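# Flip a clear plastic sheet across an open card holder

## Task

In the open card holder, the half that carries the strap has a clear plastic sheet resting on its pages, attached at the spine the way a page is. Turn that sheet over so it ends up lying flat and fully spread on the opposite half. The card holder must stay open and flat on the table. Lifting any stack of pages steeply, alone or together with the whole holder, counts as failure. All items must settle shortly after you stop, and a result that holds only because the robot is pressing on it does not count. Release everything and move the grippers away at the end.

## Robot and tools

Robot: two arms, left_arm and right_arm, each with six revolute joints and a parallel two-finger gripper. Despite the names, left_arm sits on the +y side, and neither name refers to a side of any image. Base poses in the scene frame: left_arm at (-0.007, +0.308, -0.001) m, right_arm at (-0.007, -0.312, +0.005) m, both almost unrotated.

Scene frame: the origin is at table-top height, midway between the arms and roughly 5 to 10 cm back from the near edge of the table. +x runs out across the table, +z is up, and +y points toward left_arm. A gripper's fingers extend along its own +z axis and close along its y axis. The reported hand point lies between the finger pads, just under 1 cm behind the tips. It is less accurate when the arm is stretched far out.

execute_actions takes an argument actions, which is a list holding one item or nothing. An empty list moves nothing and just returns the current state. A motion item is {"rows": [...], "steps": n}, with n from 1 to 15 and 15 used if omitted. Each row is applied for one control step of 1/30 s, and the final row is held for any remaining steps. A wait item is {"steps": n}, with n up to 300 and no rows. It returns after n steps counted from the previous result, and the time you spend replying counts toward those steps. The optional pictures boolean turns the four camera images on or off. Images are included by default. If a call is refused, nothing is sent to the robot.

Each row is a single list of 14 numbers that covers both arms, even if only one arm is meant to move. The first 7 are left_arm and the last 7 are right_arm. Within each arm the order is waist, shoulder, elbow, wrist pitch, wrist yaw, wrist roll, then gripper opening. The six joint values are absolute target angles in radians, the same quantities printed under Joint positions; they are not offsets. Ranges: waist -2.618 to 3.054, shoulder 0.000 to 3.142, elbow 0.000 to 3.142, wrist pitch -1.571 to 1.571, wrist yaw -1.571 to 1.571, wrist roll -2.094 to 2.094. The true end of each joint may lie up to 0.036 rad beyond either side of these values. A target more than 0.036 rad outside a range, and also farther out than the joint's current angle, makes the call get refused. A target past the true end is clipped there, and the result says "joint sent to its limit". That message can refer to an earlier action that is still running. If the message is missing, it does not prove the joint has room left. Gripper opening is an absolute value from -1 (closed) to +1 (fully open, a pad gap of 0.087 m).

Motion behaviour: on every step, each joint's target is held within a fixed distance of its measured angle. The distances are 0.202 rad for the waist, 0.258 for the shoulder, 0.238 for the elbow, 0.573 for wrist pitch, and 0.522 for wrist yaw and wrist roll. In addition, targets are reduced whenever they would place the hand more than 70 mm from its measured position. Friction may leave a joint as much as 0.031 rad away from its target, and a change smaller than that may produce no motion. Between calls the arms keep heading for the last row you sent. They stop once they are nearly still or a step is HELD.

Result lines:
- State line: the position in metres and quaternion (wxyz) of each gripper in the scene frame.
- Joint positions / Joint velocities: one block per arm, giving the joints in rad or rad/s and then the pad gap in m or m/s.
- grip_measured: the actual opening, on the same scale you use for commands. It has an offset of up to about 1 mm that stays fixed per arm.
- "joint command not followed": a clearance check changed or blocked some joint targets. The rest of the row was still carried out.
- HELD: marks the steps on which all or part of your row was not sent.
- Joint torques: total drive output, including offsets and noise; it is nonzero even in free air.
- MOTOR HOT: a warning at 75 °C. OVER-TEMPERATURE FAULT reports a stop: at 90 °C the arm halts for 10 s, and at 100 °C it goes limp and drops.

Gripping: between the extremes, the fingers go to the point where grip_measured equals the value you command. For a firm hold, command roughly 0.02 below grip_measured; for a softer hold, command closer to it. Each pad can push with about 20 N, and closing quickly can squeeze harder.

zoom_image: arguments are camera (cam_high, cam_low, cam_left_wrist or cam_right_wrist, each 504x504) and region [x0, y0, x1, y1] in pixels, with the top-left corner at (0, 0) and a maximum size of 504x504. It enlarges that part of the camera's latest image. read_manual(section="licences") only returns licence text. finished_scene(scene=N) ends scene N, grades it and cannot be undone. Replying without making any tool call ends every scene.

Suggested order: look first. Pick up the free edge of the plastic sheet gently, or slide it along. Carry it over the spine in an arc that stays low, and lay it flat on the other half. Then open the gripper, back away, wait until everything is still, and finish the scene.

Avoid: lifting any stack of pages, or the holder, steeply; knocking rigid objects off the table; dropping things or hitting them hard; pressing the arms into each other; touching the bar and plate behind the bases, which stand up to about 3 cm above the table without warning; and holding loads for long periods, which heats the motors.

Each tool is called by a JSON object that holds its "op" and its "data".

## Session

{"op": "execute_actions", "data": {"actions": []}}

Scene clock: 0.00 s of 4800.00 s.
left_arm: end_effector_position=(+0.3772, +0.3521, +0.3557) grip_measured=+1.000 end_effector_quat_wxyz=(+0.705, -0.044, +0.708, +0.007) | right_arm: end_effector_position=(+0.3671, -0.3367, +0.3679) grip_measured=+1.000 end_effector_quat_wxyz=(+0.708, +0.027, +0.705, -0.040)
Joint positions: left_arm=[-0.005  1.046  1.046  0.005 -0.009 -0.003  0.087] | right_arm=[-0.014  1.061  1.041 -0.006  0.01   0.004  0.087]
Joint velocities: left_arm=[-0.007 -0.012  0.002 -0.081 -0.022  0.022  0.   ] | right_arm=[ 0.007 -0.002 -0.012  0.051 -0.007 -0.007  0.   ]
Joint torques (N m, as the arm reports them, + toward a larger angle): no reading

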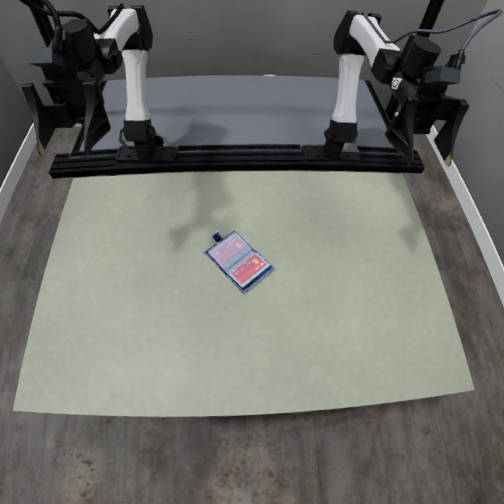

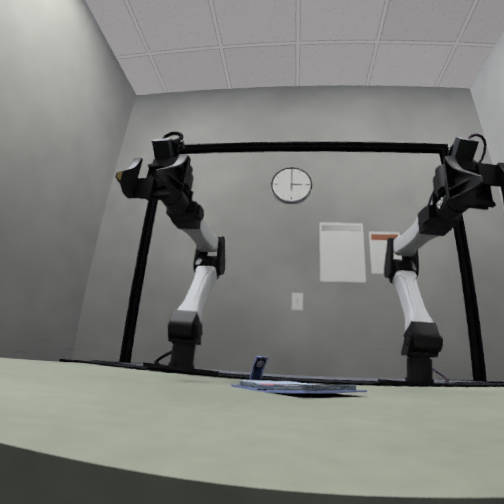

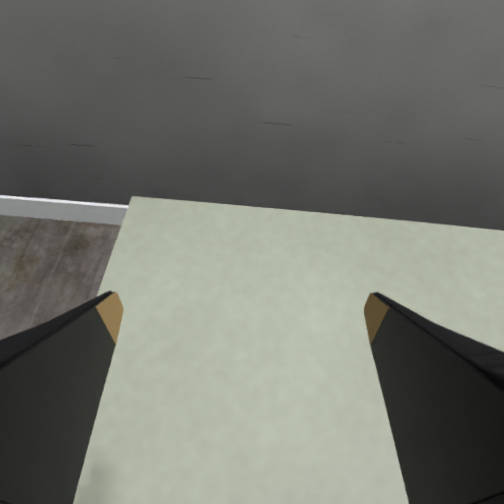

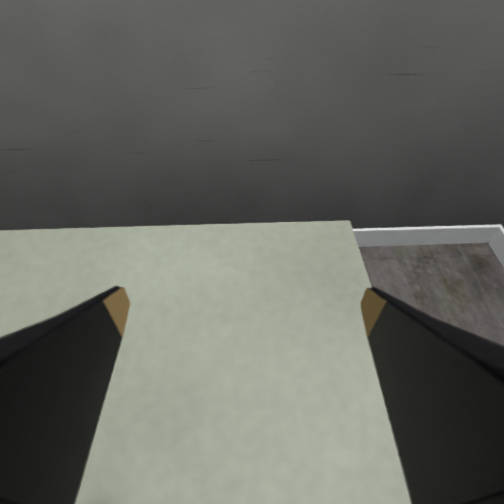

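{"op": "zoom_image", "data": {"camera": "cam_high", "region": [180, 210, 300, 310]}}

{"op": "zoom_image", "data": {"camera": "cam_low", "region": [210, 340, 390, 420]}}

Region (180, 210, 300, 310) of cam_high's 504x504 image, scaled by 4.200, with more detail than that image has.

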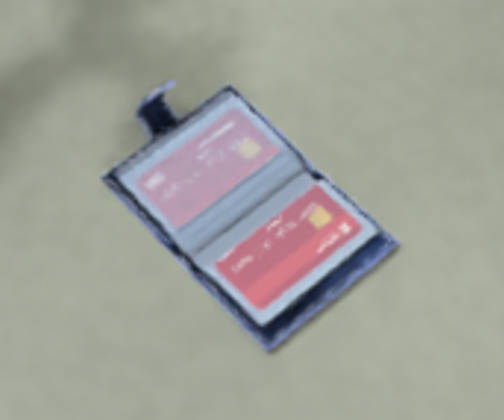

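Region (210, 340, 390, 420) of cam_low's 504x504 image, scaled by 2.800, with more detail than that image has.

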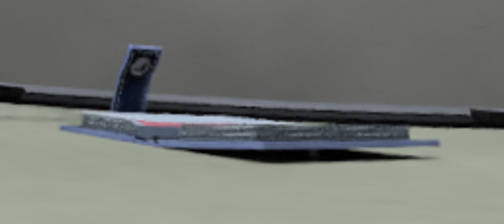

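{"op": "execute_actions", "data": {"actions": [{"rows":[[0,1.05,1.05,0,0,0,1,0.83,2.113,1.809,-1.267,0,0,0.2]]}], "pictures": false}}

{"op": "execute_actions", "data": {"actions": [{"steps":60}]}}

Scene clock: 11.93 s of 4800.00 s.
left_arm: end_effector_position=(+0.3772, +0.3521, +0.3557) grip_measured=+1.000 end_effector_quat_wxyz=(+0.705, -0.044, +0.708, +0.007) | right_arm: end_effector_position=(+0.3576, -0.0791, +0.1819) grip_measured=+0.200 end_effector_quat_wxyz=(+0.274, -0.265, +0.923, +0.057)
Joint positions: left_arm=[-0.005  1.046  1.046  0.005 -0.009 -0.003  0.087] | right_arm=[ 0.625  1.835  1.743 -0.926  0.007  0.004  0.053]
Joint velocities: left_arm=[ 0.007  0.007  0.012  0.022  0.037 -0.007  0.   ] | right_arm=[ 1.053  1.331  0.33  -0.93  -0.007 -0.051 -0.001]
Joint torques (N m, as the arm reports them, + toward a larger angle): left_arm=[ 0.38 -2.24  7.06  1.75 -0.05 -0.04] | right_arm=[ 0.49 -6.8   7.76  1.1  -0.06 -0.09]
Steps of this call (steps 1 to 90: nothing new was sent; then 8.43 s passed at rest; steps 91 to 105: all 15 steps of this action). Readings (joint positions):
91: left_arm=[-0.005 1.046 1.046 0.005 -0.009 -0.003] | right_arm=[0.004 1.078 1.071 -0.064 0.019 0.004]
92: left_arm=[-0.005 1.046 1.046 0.005 -0.009 -0.003] | right_arm=[0.045 1.120 1.132 -0.137 0.020 0.004]
94: left_arm=[-0.005 1.046 1.046 0.005 -0.009 -0.003] | right_arm=[0.140 1.227 1.253 -0.272 0.017 0.004]
98: left_arm=[-0.005 1.046 1.046 0.005 -0.009 -0.003] | right_arm=[0.326 1.458 1.481 -0.550 0.013 0.004]
105: the state above

Scene clock: 13.93 s of 4800.00 s.
left_arm: end_effector_position=(+0.3772, +0.3521, +0.3557) grip_measured=+1.000 end_effector_quat_wxyz=(+0.705, -0.044, +0.708, +0.007) | right_arm: end_effector_position=(+0.2485, -0.0564, +0.0681) grip_measured=+0.200 end_effector_quat_wxyz=(-0.008, -0.376, +0.926, -0.020)
Joint positions: left_arm=[-0.005  1.046  1.046  0.005 -0.009 -0.003  0.087] | right_arm=[ 0.845  2.131  1.781 -1.254 -0.006  0.004  0.053]
Joint velocities: left_arm=[-0.017 -0.007  0.002 -0.051  0.007 -0.022  0.   ] | right_arm=[ 0.017 -0.007 -0.007  0.007  0.022  0.051 -0.   ]
Joint torques (N m, as the arm reports them, + toward a larger angle): left_arm=[ 0.41 -2.25  7.09  1.74 -0.01 -0.06] | right_arm=[ -1.35 -10.8    8.46   0.29   0.05  -0.08]
Steps of this call (steps 1 to 45: the robot went on to your last target; steps 46 to 60: nothing new was sent). Readings (joint positions):
1: left_arm=[-0.005 1.046 1.046 0.005 -0.009 -0.003] | right_arm=[0.664 1.883 1.753 -0.957 0.007 0.004]
2: left_arm=[-0.005 1.046 1.046 0.005 -0.009 -0.003] | right_arm=[0.701 1.932 1.761 -0.989 0.006 0.004]
4: left_arm=[-0.005 1.046 1.046 0.005 -0.009 -0.003] | right_arm=[0.774 2.033 1.779 -1.063 0.004 0.004]
8: left_arm=[-0.005 1.046 1.046 0.005 -0.009 -0.003] | right_arm=[0.852 2.149 1.781 -1.182 -0.006 0.004]
60: the state above
All arms were judged still, so your last target was given up. Only a new action makes them travel on or press farther. Fingers that are still opening or closing keep moving.

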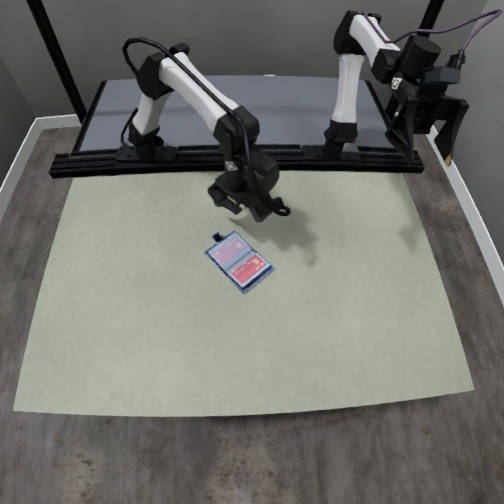

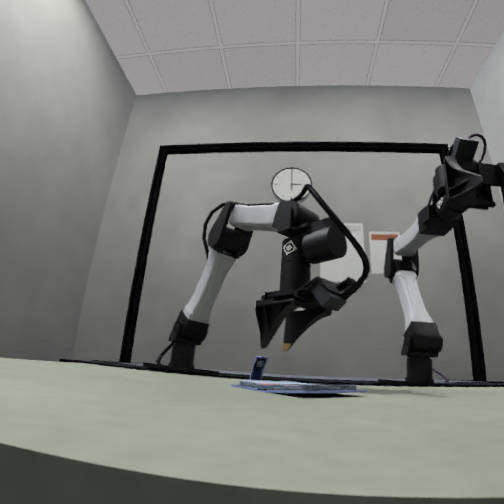

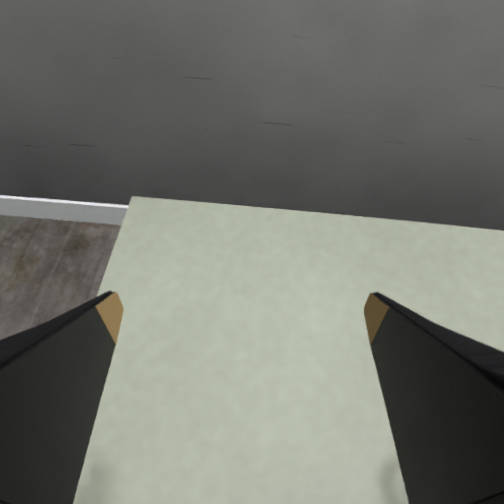

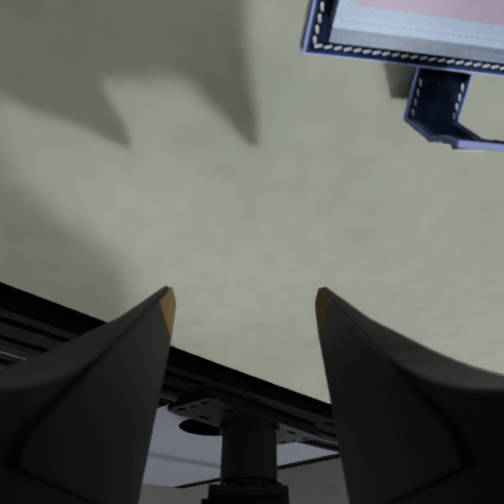

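{"op": "execute_actions", "data": {"actions": [{"rows":[[0,1.05,1.05,0,0,0,1,0.61,2.3,2.38,-1.465,0,1.39,0.1]]}], "pictures": false}}

{"op": "execute_actions", "data": {"actions": [{"rows":[[0,1.05,1.05,0,0,0,1,0.61,2.45,2.38,-1.465,0,1.39,0.1]]}], "pictures": false}}

{"op": "execute_actions", "data": {"actions": [{"steps":20}]}}

Scene clock: 27.20 s of 4800.00 s.
left_arm: end_effector_position=(+0.3772, +0.3521, +0.3557) grip_measured=+1.000 end_effector_quat_wxyz=(+0.705, -0.044, +0.708, +0.007) | right_arm: end_effector_position=(+0.3759, -0.0319, +0.1546) grip_measured=+0.100 end_effector_quat_wxyz=(+0.087, +0.343, +0.932, +0.076)
Joint positions: left_arm=[-0.005  1.046  1.046  0.005 -0.009 -0.003  0.087] | right_arm=[ 0.607  2.291  2.371 -1.436  0.004  1.247  0.048]
Joint velocities: left_arm=[ 0.002 -0.007 -0.002  0.037  0.066  0.007  0.   ] | right_arm=[ 0.11   0.046  0.002 -0.242 -0.081  0.93   0.   ]
Joint torques (N m, as the arm reports them, + toward a larger angle): left_arm=[ 0.48 -2.16  7.09  1.7   0.02 -0.02] | right_arm=[ -0.61 -10.12   6.76   0.78   0.06  -0.01]
Steps of this call (steps 1 to 90: nothing new was sent; then 9.77 s passed at rest; steps 91 to 105: all 15 steps of this action). Readings (joint positions):
91: left_arm=[-0.005 1.046 1.046 0.005 -0.009 -0.003] | right_arm=[0.830 2.157 1.827 -1.302 -0.013 0.077]
92: left_arm=[-0.005 1.046 1.046 0.005 -0.009 -0.003] | right_arm=[0.801 2.202 1.913 -1.349 -0.019 0.176]
94: left_arm=[-0.005 1.046 1.046 0.005 -0.009 -0.003] | right_arm=[0.707 2.284 2.072 -1.378 -0.018 0.371]
98: left_arm=[-0.005 1.046 1.046 0.005 -0.009 -0.003] | right_arm=[0.580 2.330 2.317 -1.401 0.001 0.766]
105: the state above

Scene clock: 27.70 s of 4800.00 s.
left_arm: end_effector_position=(+0.3772, +0.3521, +0.3557) grip_measured=+1.000 end_effector_quat_wxyz=(+0.705, -0.044, +0.708, +0.007) | right_arm: end_effector_position=(+0.3782, -0.0303, +0.0767) grip_measured=+0.100 end_effector_quat_wxyz=(+0.028, +0.406, +0.913, +0.007)
Joint positions: left_arm=[-0.005  1.046  1.046  0.005 -0.009 -0.003  0.087] | right_arm=[ 0.611  2.47   2.384 -1.455  0.003  1.379  0.048]
Joint velocities: left_arm=[ 0.007 -0.012 -0.007  0.051  0.066 -0.051  0.   ] | right_arm=[-0.002  0.017  0.007 -0.007 -0.007  0.007 -0.   ]
Joint torques (N m, as the arm reports them, + toward a larger angle): left_arm=[ 0.32 -2.38  7.18  1.76 -0.01 -0.05] | right_arm=[ -0.41 -12.86   5.67   0.38   0.02   0.01]
Steps of this call (steps 1 to 15: all 15 steps of this action). Readings (joint positions):
1: left_arm=[-0.005 1.046 1.046 0.005 -0.009 -0.003] | right_arm=[0.610 2.305 2.376 -1.444 0.003 1.275]
2: left_arm=[-0.005 1.046 1.046 0.005 -0.009 -0.003] | right_arm=[0.611 2.324 2.384 -1.445 0.003 1.296]
4: left_arm=[-0.005 1.046 1.046 0.005 -0.009 -0.003] | right_arm=[0.611 2.381 2.384 -1.446 0.003 1.328]
8: left_arm=[-0.005 1.046 1.046 0.005 -0.009 -0.003] | right_arm=[0.611 2.471 2.384 -1.451 0.003 1.361]
15: the state above

Scene clock: 28.37 s of 4800.00 s.
left_arm: end_effector_position=(+0.3772, +0.3521, +0.3557) grip_measured=+1.000 end_effector_quat_wxyz=(+0.705, -0.044, +0.708, +0.007) | right_arm: end_effector_position=(+0.3783, -0.0302, +0.0767) grip_measured=+0.100 end_effector_quat_wxyz=(+0.028, +0.408, +0.912, +0.007)
Joint positions: left_arm=[-0.005  1.046  1.046  0.005 -0.009 -0.003  0.087] | right_arm=[ 0.611  2.47   2.384 -1.455  0.003  1.383  0.048]
Joint velocities: left_arm=[ 0.007  0.007 -0.002 -0.037  0.007 -0.007  0.   ] | right_arm=[-0.012  0.017 -0.012 -0.051 -0.066 -0.037 -0.001]
Joint torques (N m, as the arm reports them, + toward a larger angle): left_arm=[ 0.32 -2.17  7.1   1.68 -0.01 -0.03] | right_arm=[ -0.39 -12.89   5.62   0.37   0.02   0.01]
Steps of this call (steps 1 to 15: the robot went on to your last target; steps 16 to 20: nothing new was sent). Readings (joint positions):
1: left_arm=[-0.005 1.046 1.046 0.005 -0.009 -0.003] | right_arm=[0.611 2.470 2.384 -1.455 0.003 1.380]
2: left_arm=[-0.005 1.046 1.046 0.005 -0.009 -0.003] | right_arm=[0.611 2.470 2.384 -1.455 0.003 1.381]
4: left_arm=[-0.005 1.046 1.046 0.005 -0.009 -0.003] | right_arm=[0.611 2.470 2.384 -1.455 0.003 1.382]
8: left_arm=[-0.005 1.046 1.046 0.005 -0.009 -0.003] | right_arm=[0.611 2.470 2.384 -1.455 0.003 1.383]
20: the state above
All arms were judged still, so your last target was given up. Only a new action makes them travel on or press farther. Fingers that are still opening or closing keep moving.

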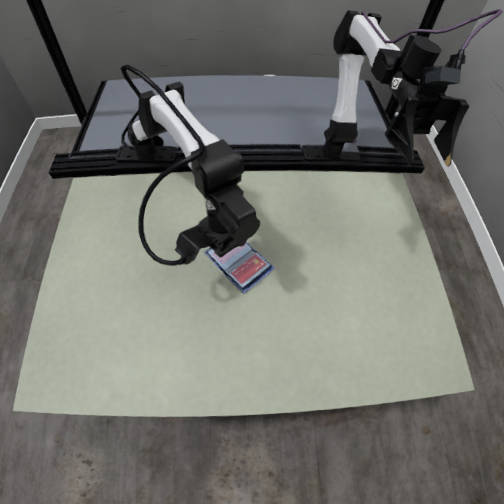

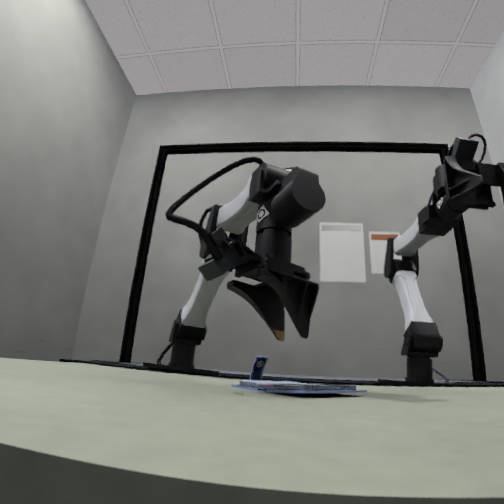

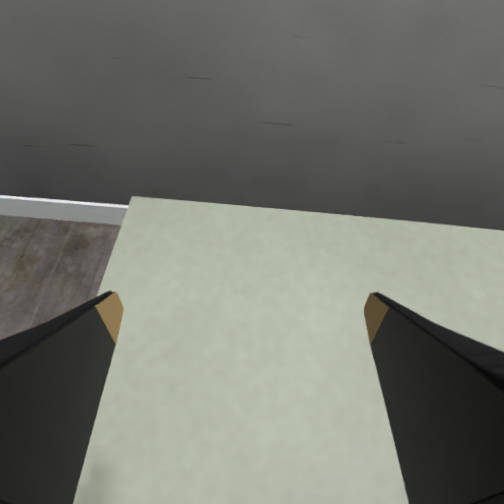

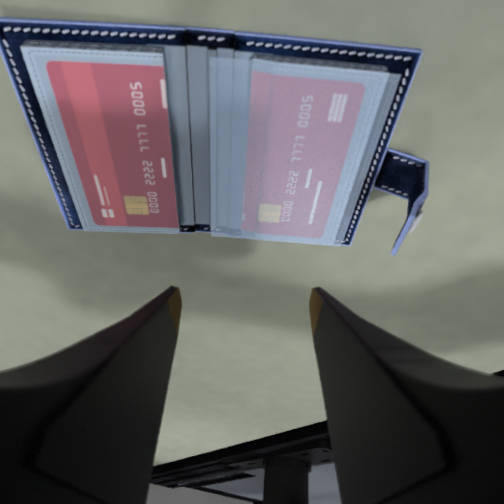

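{"op": "execute_actions", "data": {"actions": [{"rows":[[0,1.05,1.05,0,0,0,1,0.61,2.4,2.28,-1.42,0,1.39,0.0],[0,1.05,1.05,0,0,0,1,0.61,2.4,2.28,-1.42,0,1.39,0.0],[0,1.05,1.05,0,0,0,1,0.61,2.35,2.18,-1.36,0,1.39,0.0],[0,1.05,1.05,0,0,0,1,0.61,2.35,2.18,-1.36,0,1.39,0.0],[0,1.05,1.05,0,0,0,1,0.61,2.3,2.08,-1.3,0,1.39,0.0],[0,1.05,1.05,0,0,0,1,0.61,2.3,2.08,-1.3,0,1.39,0.0],[0,1.05,1.05,0,0,0,1,0.61,2.27,2.0,-1.25,0,1.39,0.0],[0,1.05,1.05,0,0,0,1,0.61,2.27,2.0,-1.25,0,1.39,0.0],[0,1.05,1.05,0,0,0,1,0.61,2.27,1.94,-1.2,0,1.39,0.0]]}], "pictures": false}}

{"op": "execute_actions", "data": {"actions": [{"steps":20}]}}

Scene clock: 39.93 s of 4800.00 s.
left_arm: end_effector_position=(+0.3772, +0.3521, +0.3557) grip_measured=+1.000 end_effector_quat_wxyz=(+0.705, -0.044, +0.708, +0.007) | right_arm: end_effector_position=(+0.3433, -0.0522, +0.0513) grip_measured=+0.000 end_effector_quat_wxyz=(+0.017, +0.409, +0.912, -0.009)
Joint positions: left_arm=[-0.005  1.046  1.046  0.005 -0.009 -0.003  0.087] | right_arm=[ 0.611  2.282  1.955 -1.251  0.003  1.385  0.044]
Joint velocities: left_arm=[ 0.007 -0.007 -0.002  0.007  0.022 -0.095  0.   ] | right_arm=[ 0.002 -0.007 -0.002  0.242  0.022 -0.022 -0.   ]
Joint torques (N m, as the arm reports them, + toward a larger angle): left_arm=[ 0.28 -2.1   7.25  1.74 -0.03 -0.04] | right_arm=[ -0.36 -11.36   4.8    0.61   0.02   0.01]
Steps of this call (steps 1 to 90: nothing new was sent; then 8.07 s passed at rest; steps 91 to 105: all 15 steps of this action). Readings (joint positions):
91: left_arm=[-0.005 1.046 1.046 0.005 -0.009 -0.003] | right_arm=[0.611 2.461 2.365 -1.444 0.003 1.384]
92: left_arm=[-0.005 1.046 1.046 0.005 -0.009 -0.003] | right_arm=[0.611 2.446 2.336 -1.439 0.003 1.384]
94: left_arm=[-0.005 1.046 1.046 0.005 -0.009 -0.003] | right_arm=[0.611 2.403 2.250 -1.415 0.003 1.384]
98: left_arm=[-0.005 1.046 1.046 0.005 -0.009 -0.003] | right_arm=[0.611 2.310 2.067 -1.344 0.003 1.385]
105: the state above

Scene clock: 40.60 s of 4800.00 s.
left_arm: end_effector_position=(+0.3772, +0.3521, +0.3557) grip_measured=+1.000 end_effector_quat_wxyz=(+0.705, -0.044, +0.708, +0.007) | right_arm: end_effector_position=(+0.3507, -0.0478, +0.0512) grip_measured=+0.000 end_effector_quat_wxyz=(+0.027, +0.409, +0.912, +0.005)
Joint positions: left_arm=[-0.005  1.046  1.046  0.005 -0.009 -0.003  0.087] | right_arm=[ 0.611  2.282  1.955 -1.217  0.003  1.385  0.044]
Joint velocities: left_arm=[ 0.017  0.002  0.002 -0.081  0.037  0.022  0.   ] | right_arm=[ 0.002  0.012 -0.007  0.037  0.022 -0.022 -0.   ]
Joint torques (N m, as the arm reports them, + toward a larger angle): left_arm=[ 0.38 -2.28  7.2   1.76  0.   -0.07] | right_arm=[ -0.37 -11.32   4.84   0.64   0.02   0.  ]
Steps of this call (steps 1 to 20: the robot went on to your last target). Readings (joint positions):
1: left_arm=[-0.005 1.046 1.046 0.005 -0.009 -0.003] | right_arm=[0.611 2.282 1.955 -1.244 0.003 1.385]
2: left_arm=[-0.005 1.046 1.046 0.005 -0.009 -0.003] | right_arm=[0.611 2.282 1.955 -1.237 0.003 1.385]
4: left_arm=[-0.005 1.046 1.046 0.005 -0.009 -0.003] | right_arm=[0.611 2.282 1.955 -1.229 0.003 1.385]
8: left_arm=[-0.005 1.046 1.046 0.005 -0.009 -0.003] | right_arm=[0.611 2.282 1.955 -1.221 0.003 1.385]
20: the state above

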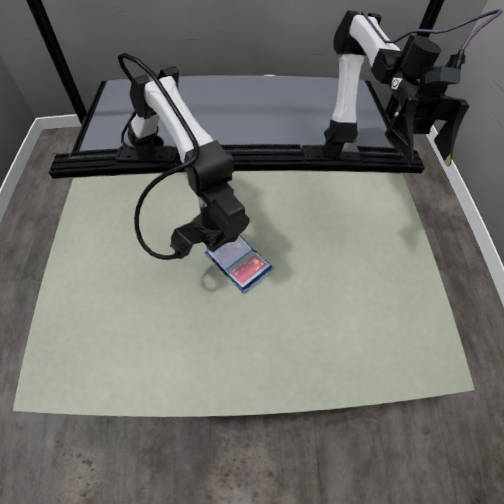

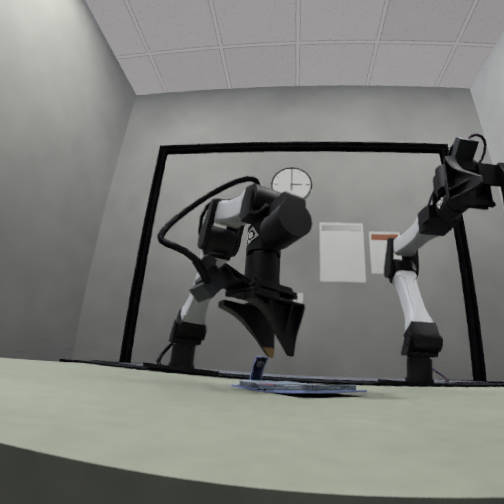

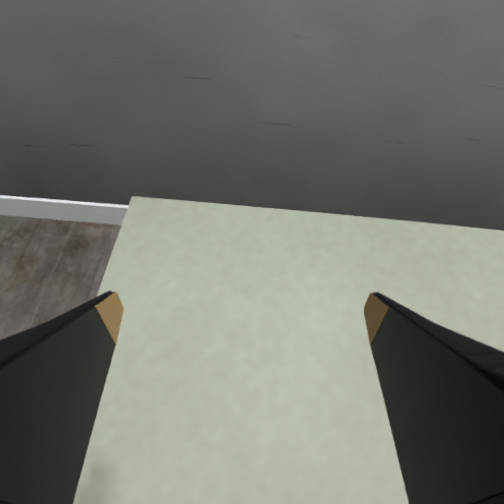

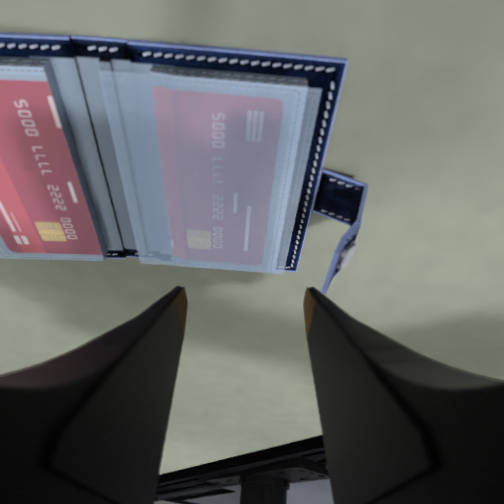

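Overshot ~1.5 cm; lowering with pitch compensation moves forward.

{"op": "execute_actions", "data": {"actions": [{"rows":[[0,1.05,1.05,0,0,0,1,0.59,2.27,1.95,-1.12,0,1.39,-0.05],[0,1.05,1.05,0,0,0,1,0.59,2.27,1.95,-1.12,0,1.39,-0.05],[0,1.05,1.05,0,0,0,1,0.59,2.27,1.95,-1.12,0,1.39,-0.05],[0,1.05,1.05,0,0,0,1,0.59,2.27,1.95,-1.12,0,1.39,-0.05],[0,1.05,1.05,0,0,0,1,0.59,2.3,1.95,-1.12,0,1.39,-0.05],[0,1.05,1.05,0,0,0,1,0.59,2.3,1.95,-1.12,0,1.39,-0.05],[0,1.05,1.05,0,0,0,1,0.59,2.33,1.95,-1.12,0,1.39,-0.05]]}], "pictures": false}}

{"op": "execute_actions", "data": {"actions": [{"steps":15}]}}

Scene clock: 44.90 s of 4800.00 s.
left_arm: end_effector_position=(+0.3772, +0.3521, +0.3557) grip_measured=+1.000 end_effector_quat_wxyz=(+0.705, -0.044, +0.708, +0.007) | right_arm: end_effector_position=(+0.3649, -0.0400, +0.0338) grip_measured=-0.050 end_effector_quat_wxyz=(+0.037, +0.409, +0.912, +0.020)
Joint positions: left_arm=[-0.005  1.046  1.046  0.005 -0.009 -0.003  0.087] | right_arm=[ 0.611  2.324  1.955 -1.139  0.003  1.385  0.042]
Joint velocities: left_arm=[ 0.002  0.002 -0.007 -0.022 -0.022  0.007  0.   ] | right_arm=[-0.017  0.012 -0.027 -0.007 -0.007 -0.066 -0.   ]
Joint torques (N m, as the arm reports them, + toward a larger angle): left_arm=[ 0.42 -2.25  7.04  1.7  -0.03 -0.04] | right_arm=[ -1.74 -10.52   5.73   0.72   0.02   0.  ]
Steps of this call (steps 1 to 15: the robot went on to your last target; steps 16 to 90: nothing new was sent; then 0.80 s passed at rest; steps 91 to 105: all 15 steps of this action). Readings (joint positions):
91: left_arm=[-0.005 1.046 1.046 0.005 -0.009 -0.003] | right_arm=[0.611 2.282 1.955 -1.210 0.003 1.385]
92: left_arm=[-0.005 1.046 1.046 0.005 -0.009 -0.003] | right_arm=[0.611 2.282 1.955 -1.195 0.003 1.385]
94: left_arm=[-0.005 1.046 1.046 0.005 -0.009 -0.003] | right_arm=[0.611 2.282 1.955 -1.172 0.003 1.385]
98: left_arm=[-0.005 1.046 1.046 0.005 -0.009 -0.003] | right_arm=[0.611 2.288 1.955 -1.148 0.003 1.385]
105: the state above

Scene clock: 45.40 s of 4800.00 s.
left_arm: end_effector_position=(+0.3772, +0.3521, +0.3557) grip_measured=+1.000 end_effector_quat_wxyz=(+0.705, -0.044, +0.708, +0.007) | right_arm: end_effector_position=(+0.3656, -0.0396, +0.0338) grip_measured=-0.050 end_effector_quat_wxyz=(+0.038, +0.409, +0.912, +0.021)
Joint positions: left_arm=[-0.005  1.046  1.046  0.005 -0.009 -0.003  0.087] | right_arm=[ 0.611  2.324  1.955 -1.136  0.003  1.385  0.042]
Joint velocities: left_arm=[-0.002  0.007 -0.002 -0.081 -0.007 -0.037  0.   ] | right_arm=[ 0.022 -0.002  0.007  0.037  0.037 -0.037 -0.   ]
Joint torques (N m, as the arm reports them, + toward a larger angle): left_arm=[ 0.43 -2.05  7.21  1.68  0.   -0.05] | right_arm=[ -1.71 -10.39   5.79   0.71   0.02   0.  ]
Steps of this call (steps 1 to 15: the robot went on to your last target). Readings (joint positions):
1: left_arm=[-0.005 1.046 1.046 0.005 -0.009 -0.003] | right_arm=[0.611 2.324 1.955 -1.139 0.003 1.385]
2: left_arm=[-0.005 1.046 1.046 0.005 -0.009 -0.003] | right_arm=[0.611 2.324 1.955 -1.138 0.003 1.385]
4: left_arm=[-0.005 1.046 1.046 0.005 -0.009 -0.003] | right_arm=[0.611 2.324 1.955 -1.137 0.003 1.385]
8: left_arm=[-0.005 1.046 1.046 0.005 -0.009 -0.003] | right_arm=[0.611 2.324 1.955 -1.136 0.003 1.385]
15: the state above
All arms were judged still, so your last target was given up. Only a new action makes them travel on or press farther. Fingers that are still opening or closing keep moving.

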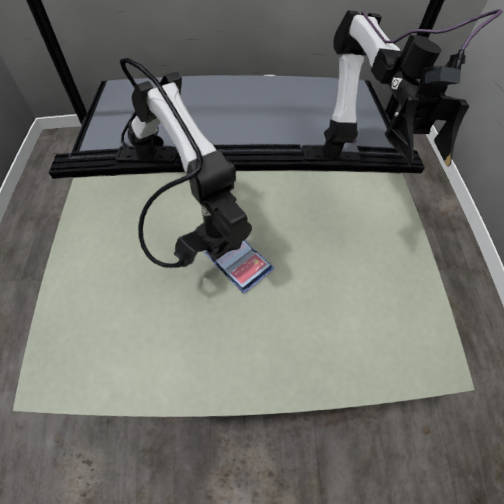

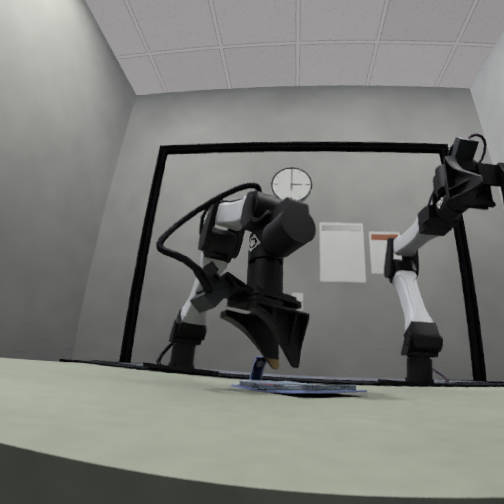

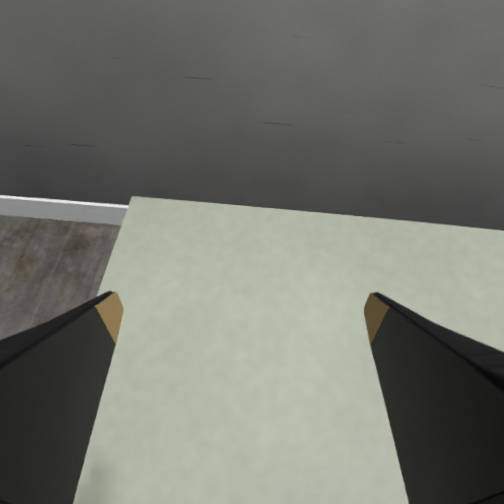

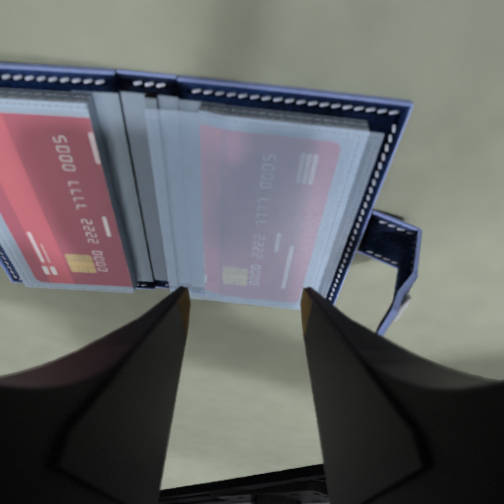

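{"op": "execute_actions", "data": {"actions": [{"rows":[[0,1.05,1.05,0,0,0,1,0.59,2.35,1.95,-1.1,0,1.39,-0.05],[0,1.05,1.05,0,0,0,1,0.59,2.35,1.95,-1.1,0,1.39,-0.05],[0,1.05,1.05,0,0,0,1,0.59,2.37,1.95,-1.1,0,1.39,-0.05]]}]}}

Scene clock: 49.07 s of 4800.00 s.
left_arm: end_effector_position=(+0.3772, +0.3521, +0.3557) grip_measured=+1.000 end_effector_quat_wxyz=(+0.705, -0.044, +0.708, +0.007) | right_arm: end_effector_position=(+0.3668, -0.0396, +0.0167) grip_measured=-0.050 end_effector_quat_wxyz=(+0.033, +0.409, +0.912, +0.013)
Joint positions: left_arm=[-0.005  1.046  1.046  0.005 -0.009 -0.003  0.087] | right_arm=[ 0.611  2.363  1.955 -1.117  0.003  1.385  0.042]
Joint velocities: left_arm=[-0.012 -0.012 -0.007  0.007  0.051 -0.022  0.   ] | right_arm=[-0.002 -0.012 -0.002  0.007 -0.022  0.022 -0.   ]
Joint torques (N m, as the arm reports them, + toward a larger angle): left_arm=[ 0.3  -2.15  7.24  1.75 -0.02 -0.04] | right_arm=[ -1.73 -10.58   5.68   0.69   0.02   0.  ]
Steps of this call (steps 1 to 90: nothing new was sent; then 0.17 s passed at rest; steps 91 to 105: all 15 steps of this action). Readings (joint positions):
91: left_arm=[-0.005 1.046 1.046 0.005 -0.009 -0.003] | right_arm=[0.611 2.324 1.955 -1.134 0.003 1.385]
92: left_arm=[-0.005 1.046 1.046 0.005 -0.009 -0.003] | right_arm=[0.611 2.326 1.955 -1.130 0.003 1.385]
94: left_arm=[-0.005 1.046 1.046 0.005 -0.009 -0.003] | right_arm=[0.611 2.335 1.955 -1.124 0.003 1.385]
98: left_arm=[-0.005 1.046 1.046 0.005 -0.009 -0.003] | right_arm=[0.611 2.358 1.955 -1.119 0.003 1.385]
105: the state above

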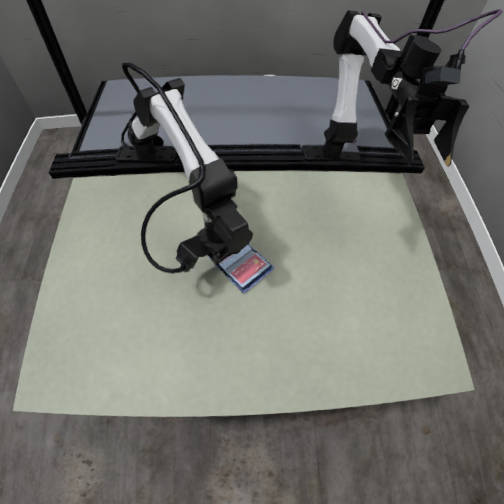

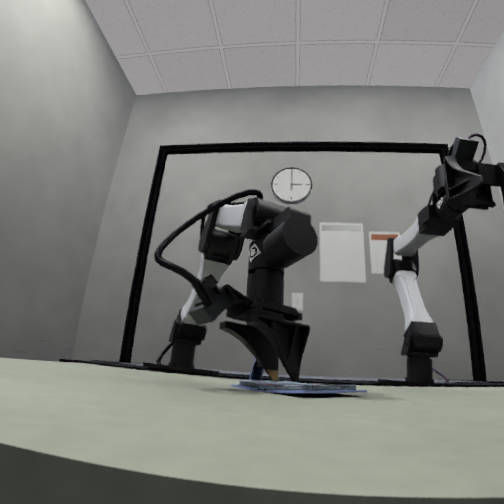

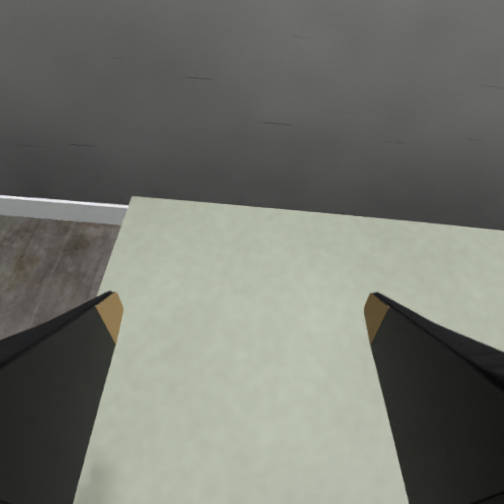

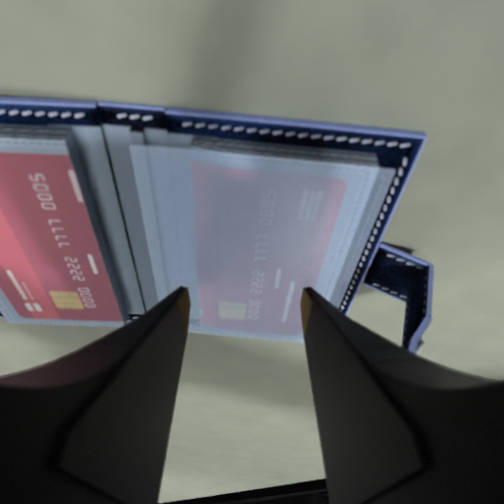

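{"op": "execute_actions", "data": {"actions": [{"rows":[[0,1.05,1.05,0,0,0,1,0.59,2.395,1.95,-1.1,0,1.39,-0.05]]}], "pictures": false}}

{"op": "execute_actions", "data": {"actions": [{"rows":[[0,1.05,1.05,0,0,0,1,0.59,2.395,1.95,-1.1,0,1.39,-0.1],[0,1.05,1.05,0,0,0,1,0.59,2.395,1.95,-1.1,0,1.39,-0.15],[0,1.05,1.05,0,0,0,1,0.59,2.395,1.95,-1.1,0,1.39,-0.2],[0,1.05,1.05,0,0,0,1,0.59,2.395,1.95,-1.1,0,1.39,-0.25],[0,1.05,1.05,0,0,0,1,0.59,2.395,1.95,-1.1,0,1.39,-0.3],[0,1.05,1.05,0,0,0,1,0.59,2.395,1.95,-1.1,0,1.39,-0.35],[0,1.05,1.05,0,0,0,1,0.59,2.395,1.95,-1.1,0,1.39,-0.4],[0,1.05,1.05,0,0,0,1,0.59,2.395,1.95,-1.1,0,1.39,-0.45],[0,1.05,1.05,0,0,0,1,0.59,2.395,1.95,-1.1,0,1.39,-0.5]]}]}}

Scene clock: 57.10 s of 4800.00 s.
left_arm: end_effector_position=(+0.3772, +0.3521, +0.3557) grip_measured=+1.000 end_effector_quat_wxyz=(+0.705, -0.044, +0.708, +0.007) | right_arm: end_effector_position=(+0.3671, -0.0397, +0.0143) grip_measured=-0.050 end_effector_quat_wxyz=(+0.028, +0.411, +0.911, +0.014)
Joint positions: left_arm=[-0.005  1.046  1.046  0.005 -0.009 -0.003  0.087] | right_arm=[ 0.607  2.369  1.955 -1.115 -0.005  1.385  0.042]
Joint velocities: left_arm=[ 0.002 -0.012 -0.012  0.007 -0.022 -0.007  0.   ] | right_arm=[ 0.007 -0.002 -0.007  0.037 -0.037  0.022  0.001]
Joint torques (N m, as the arm reports them, + toward a larger angle): left_arm=[ 0.29 -2.34  7.18  1.71  0.01 -0.03] | right_arm=[-1.52 -9.32  5.7   0.67  0.11  0.  ]
Steps of this call (steps 1 to 15: the robot went on to your last target; steps 16 to 90: nothing new was sent; then 4.53 s passed at rest; steps 91 to 105: all 15 steps of this action). Readings (joint positions):
91: left_arm=[-0.005 1.046 1.046 0.005 -0.009 -0.003] | right_arm=[0.611 2.364 1.955 -1.116 0.003 1.385]
92: left_arm=[-0.005 1.046 1.046 0.005 -0.009 -0.003] | right_arm=[0.611 2.366 1.955 -1.115 0.003 1.385]
94: left_arm=[-0.005 1.046 1.046 0.005 -0.009 -0.003] | right_arm=[0.609 2.369 1.955 -1.115 0.000 1.385]
98: left_arm=[-0.005 1.046 1.046 0.005 -0.009 -0.003] | right_arm=[0.607 2.369 1.955 -1.115 -0.005 1.385]
105: the state above

Scene clock: 57.60 s of 4800.00 s.
left_arm: end_effector_position=(+0.3772, +0.3521, +0.3557) grip_measured=+1.000 end_effector_quat_wxyz=(+0.705, -0.044, +0.708, +0.007) | right_arm: end_effector_position=(+0.3661, -0.0403, +0.0143) grip_measured=-0.500 end_effector_quat_wxyz=(+0.027, +0.411, +0.911, +0.012)
Joint positions: left_arm=[-0.005  1.046  1.046  0.005 -0.009 -0.003  0.087] | right_arm=[ 0.607  2.369  1.955 -1.119 -0.005  1.385  0.022]
Joint velocities: left_arm=[-0.002 -0.007  0.007 -0.022  0.022  0.007  0.   ] | right_arm=[-0.002 -0.002  0.012 -0.007 -0.051 -0.022  0.001]
Joint torques (N m, as the arm reports them, + toward a larger angle): left_arm=[ 0.31 -2.15  7.29  1.76  0.   -0.03] | right_arm=[-1.49 -9.32  5.67  0.69  0.12 -0.01]
Steps of this call (steps 1 to 15: all 15 steps of this action). Readings (joint positions):
1: left_arm=[-0.005 1.046 1.046 0.005 -0.009 -0.003] | right_arm=[0.607 2.369 1.955 -1.115 -0.005 1.385]
2: left_arm=[-0.005 1.046 1.046 0.005 -0.009 -0.003] | right_arm=[0.607 2.369 1.955 -1.117 -0.005 1.385]
4: left_arm=[-0.005 1.046 1.046 0.005 -0.009 -0.003] | right_arm=[0.607 2.369 1.955 -1.119 -0.005 1.385]
8: left_arm=[-0.005 1.046 1.046 0.005 -0.009 -0.003] | right_arm=[0.607 2.369 1.955 -1.119 -0.005 1.385]
15: the state above

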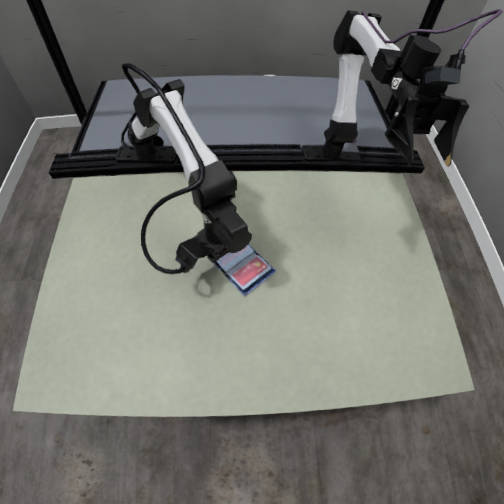

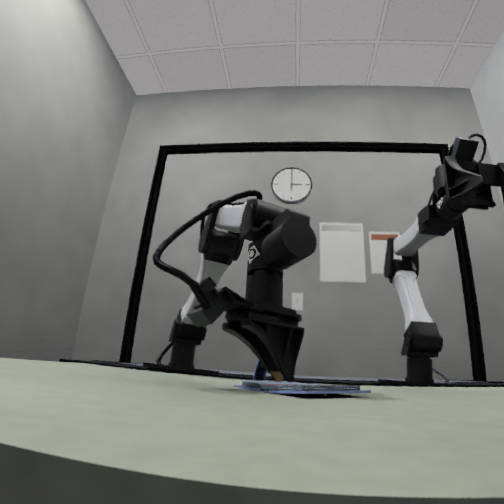

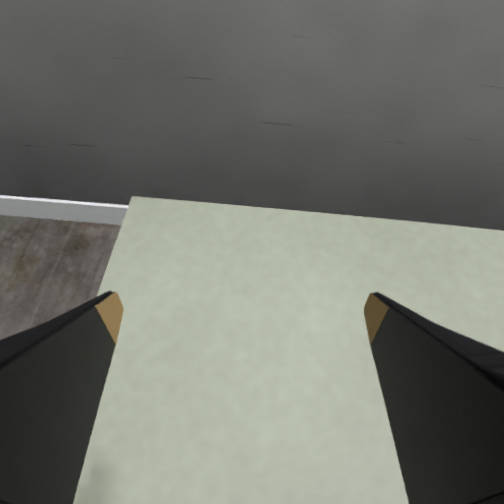

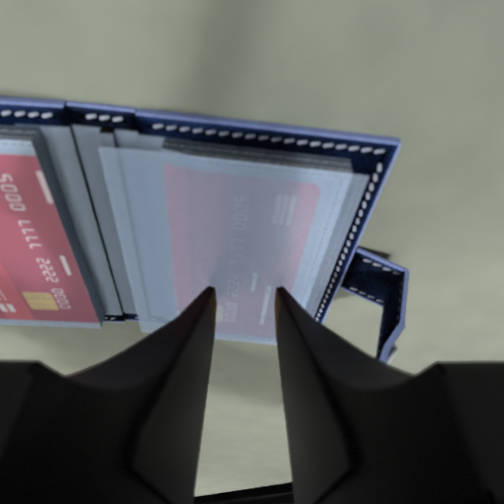

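{"op": "execute_actions", "data": {"actions": [{"rows":[[0,1.05,1.05,0,0,0,1,0.62,2.37,2.05,-1.2,0,1.39,-0.5],[0,1.05,1.05,0,0,0,1,0.62,2.37,2.05,-1.2,0,1.39,-0.5],[0,1.05,1.05,0,0,0,1,0.62,2.37,2.05,-1.2,0,1.39,-0.5],[0,1.05,1.05,0,0,0,1,0.62,2.42,2.15,-1.25,0,1.39,-0.3],[0,1.05,1.05,0,0,0,1,0.62,2.42,2.15,-1.25,0,1.39,-0.1],[0,1.05,1.05,0,0,0,1,0.62,2.42,2.15,-1.25,0,1.39,0],[0,1.05,1.05,0,0,0,1,0.62,2.48,2.25,-1.3,0,1.39,0.2],[0,1.05,1.05,0,0,0,1,0.62,2.48,2.25,-1.3,0,1.39,0.3],[0,1.05,1.05,0,0,0,1,0.62,2.48,2.25,-1.3,0,1.39,0.4],[0,1.05,1.05,0,0,0,1,0.62,2.54,2.345,-1.345,0,1.39,0.6],[0,1.05,1.05,0,0,0,1,0.62,2.54,2.345,-1.345,0,1.39,0.8]]}], "pictures": false}}

{"op": "execute_actions", "data": {"actions": [{"steps":20}]}}

Scene clock: 68.20 s of 4800.00 s.
left_arm: end_effector_position=(+0.3772, +0.3521, +0.3557) grip_measured=+1.000 end_effector_quat_wxyz=(+0.705, -0.044, +0.708, +0.007) | right_arm: end_effector_position=(+0.3954, -0.0178, +0.0362) grip_measured=+0.799 end_effector_quat_wxyz=(+0.035, +0.407, +0.912, +0.024)
Joint positions: left_arm=[-0.005  1.046  1.046  0.005 -0.009 -0.003  0.087] | right_arm=[ 0.614  2.524  2.32  -1.299 -0.005  1.386  0.079]
Joint velocities: left_arm=[ 0.002  0.002 -0.002  0.051 -0.007  0.066  0.   ] | right_arm=[ 0.012  0.173 -0.002 -0.183  0.022 -0.081  0.   ]
Joint torques (N m, as the arm reports them, + toward a larger angle): left_arm=[ 0.41 -2.18  7.1   1.73 -0.01 -0.06] | right_arm=[  0.05 -11.57   8.34   0.46   0.12  -0.01]
Steps of this call (steps 1 to 15: the robot went on to your last target; steps 16 to 90: nothing new was sent; then 7.10 s passed at rest; steps 91 to 105: all 15 steps of this action). Readings (joint positions):
91: left_arm=[-0.005 1.046 1.046 0.005 -0.009 -0.003] | right_arm=[0.607 2.371 1.968 -1.134 -0.005 1.385]
92: left_arm=[-0.005 1.046 1.046 0.005 -0.009 -0.003] | right_arm=[0.608 2.376 1.988 -1.149 -0.005 1.385]
94: left_arm=[-0.005 1.046 1.046 0.005 -0.009 -0.003] | right_arm=[0.611 2.382 2.037 -1.178 -0.005 1.386]
98: left_arm=[-0.005 1.046 1.046 0.005 -0.009 -0.003] | right_arm=[0.614 2.426 2.183 -1.230 -0.005 1.386]
105: the state above

Scene clock: 68.87 s of 4800.00 s.
left_arm: end_effector_position=(+0.3772, +0.3521, +0.3557) grip_measured=+1.000 end_effector_quat_wxyz=(+0.705, -0.044, +0.708, +0.007) | right_arm: end_effector_position=(+0.3872, -0.0229, +0.0304) grip_measured=+0.800 end_effector_quat_wxyz=(+0.022, +0.408, +0.913, +0.005)
Joint positions: left_arm=[-0.005  1.046  1.046  0.005 -0.009 -0.003  0.087] | right_arm=[ 0.614  2.536  2.32  -1.334 -0.005  1.386  0.079]
Joint velocities: left_arm=[ 0.002 -0.002 -0.012 -0.007 -0.037 -0.081  0.   ] | right_arm=[-0.007  0.007 -0.032 -0.007 -0.022 -0.081  0.   ]
Joint torques (N m, as the arm reports them, + toward a larger angle): left_arm=[ 0.38 -2.06  7.17  1.71 -0.03 -0.04] | right_arm=[  0.08 -11.65   8.2    0.36   0.12  -0.01]
Steps of this call (steps 1 to 20: the robot went on to your last target). Readings (joint positions):
1: left_arm=[-0.005 1.046 1.046 0.005 -0.009 -0.003] | right_arm=[0.614 2.529 2.320 -1.307 -0.005 1.386]
2: left_arm=[-0.005 1.046 1.046 0.005 -0.009 -0.003] | right_arm=[0.614 2.533 2.320 -1.314 -0.005 1.386]
4: left_arm=[-0.005 1.046 1.046 0.005 -0.009 -0.003] | right_arm=[0.614 2.536 2.320 -1.323 -0.005 1.386]
8: left_arm=[-0.005 1.046 1.046 0.005 -0.009 -0.003] | right_arm=[0.614 2.536 2.320 -1.330 -0.005 1.386]
20: the state above

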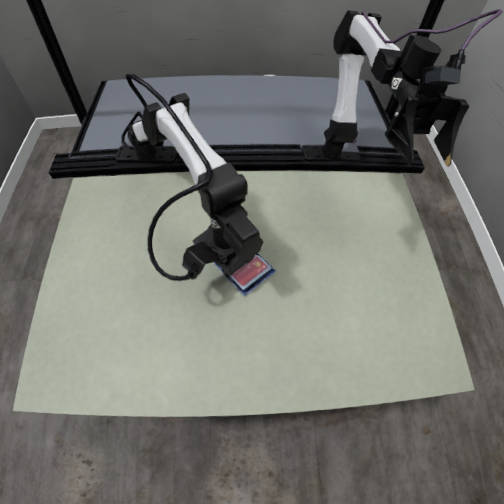

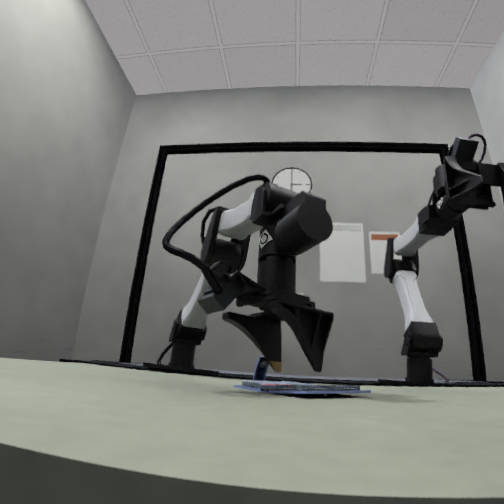

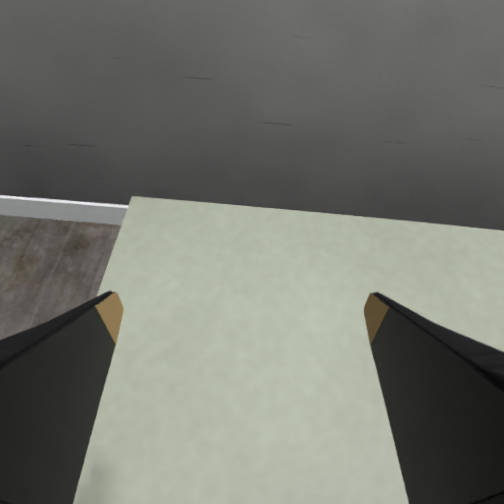

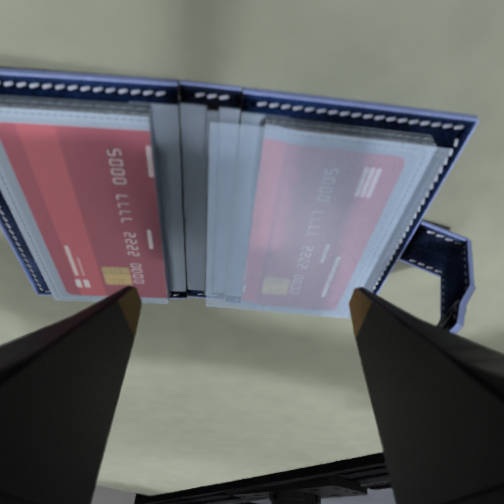

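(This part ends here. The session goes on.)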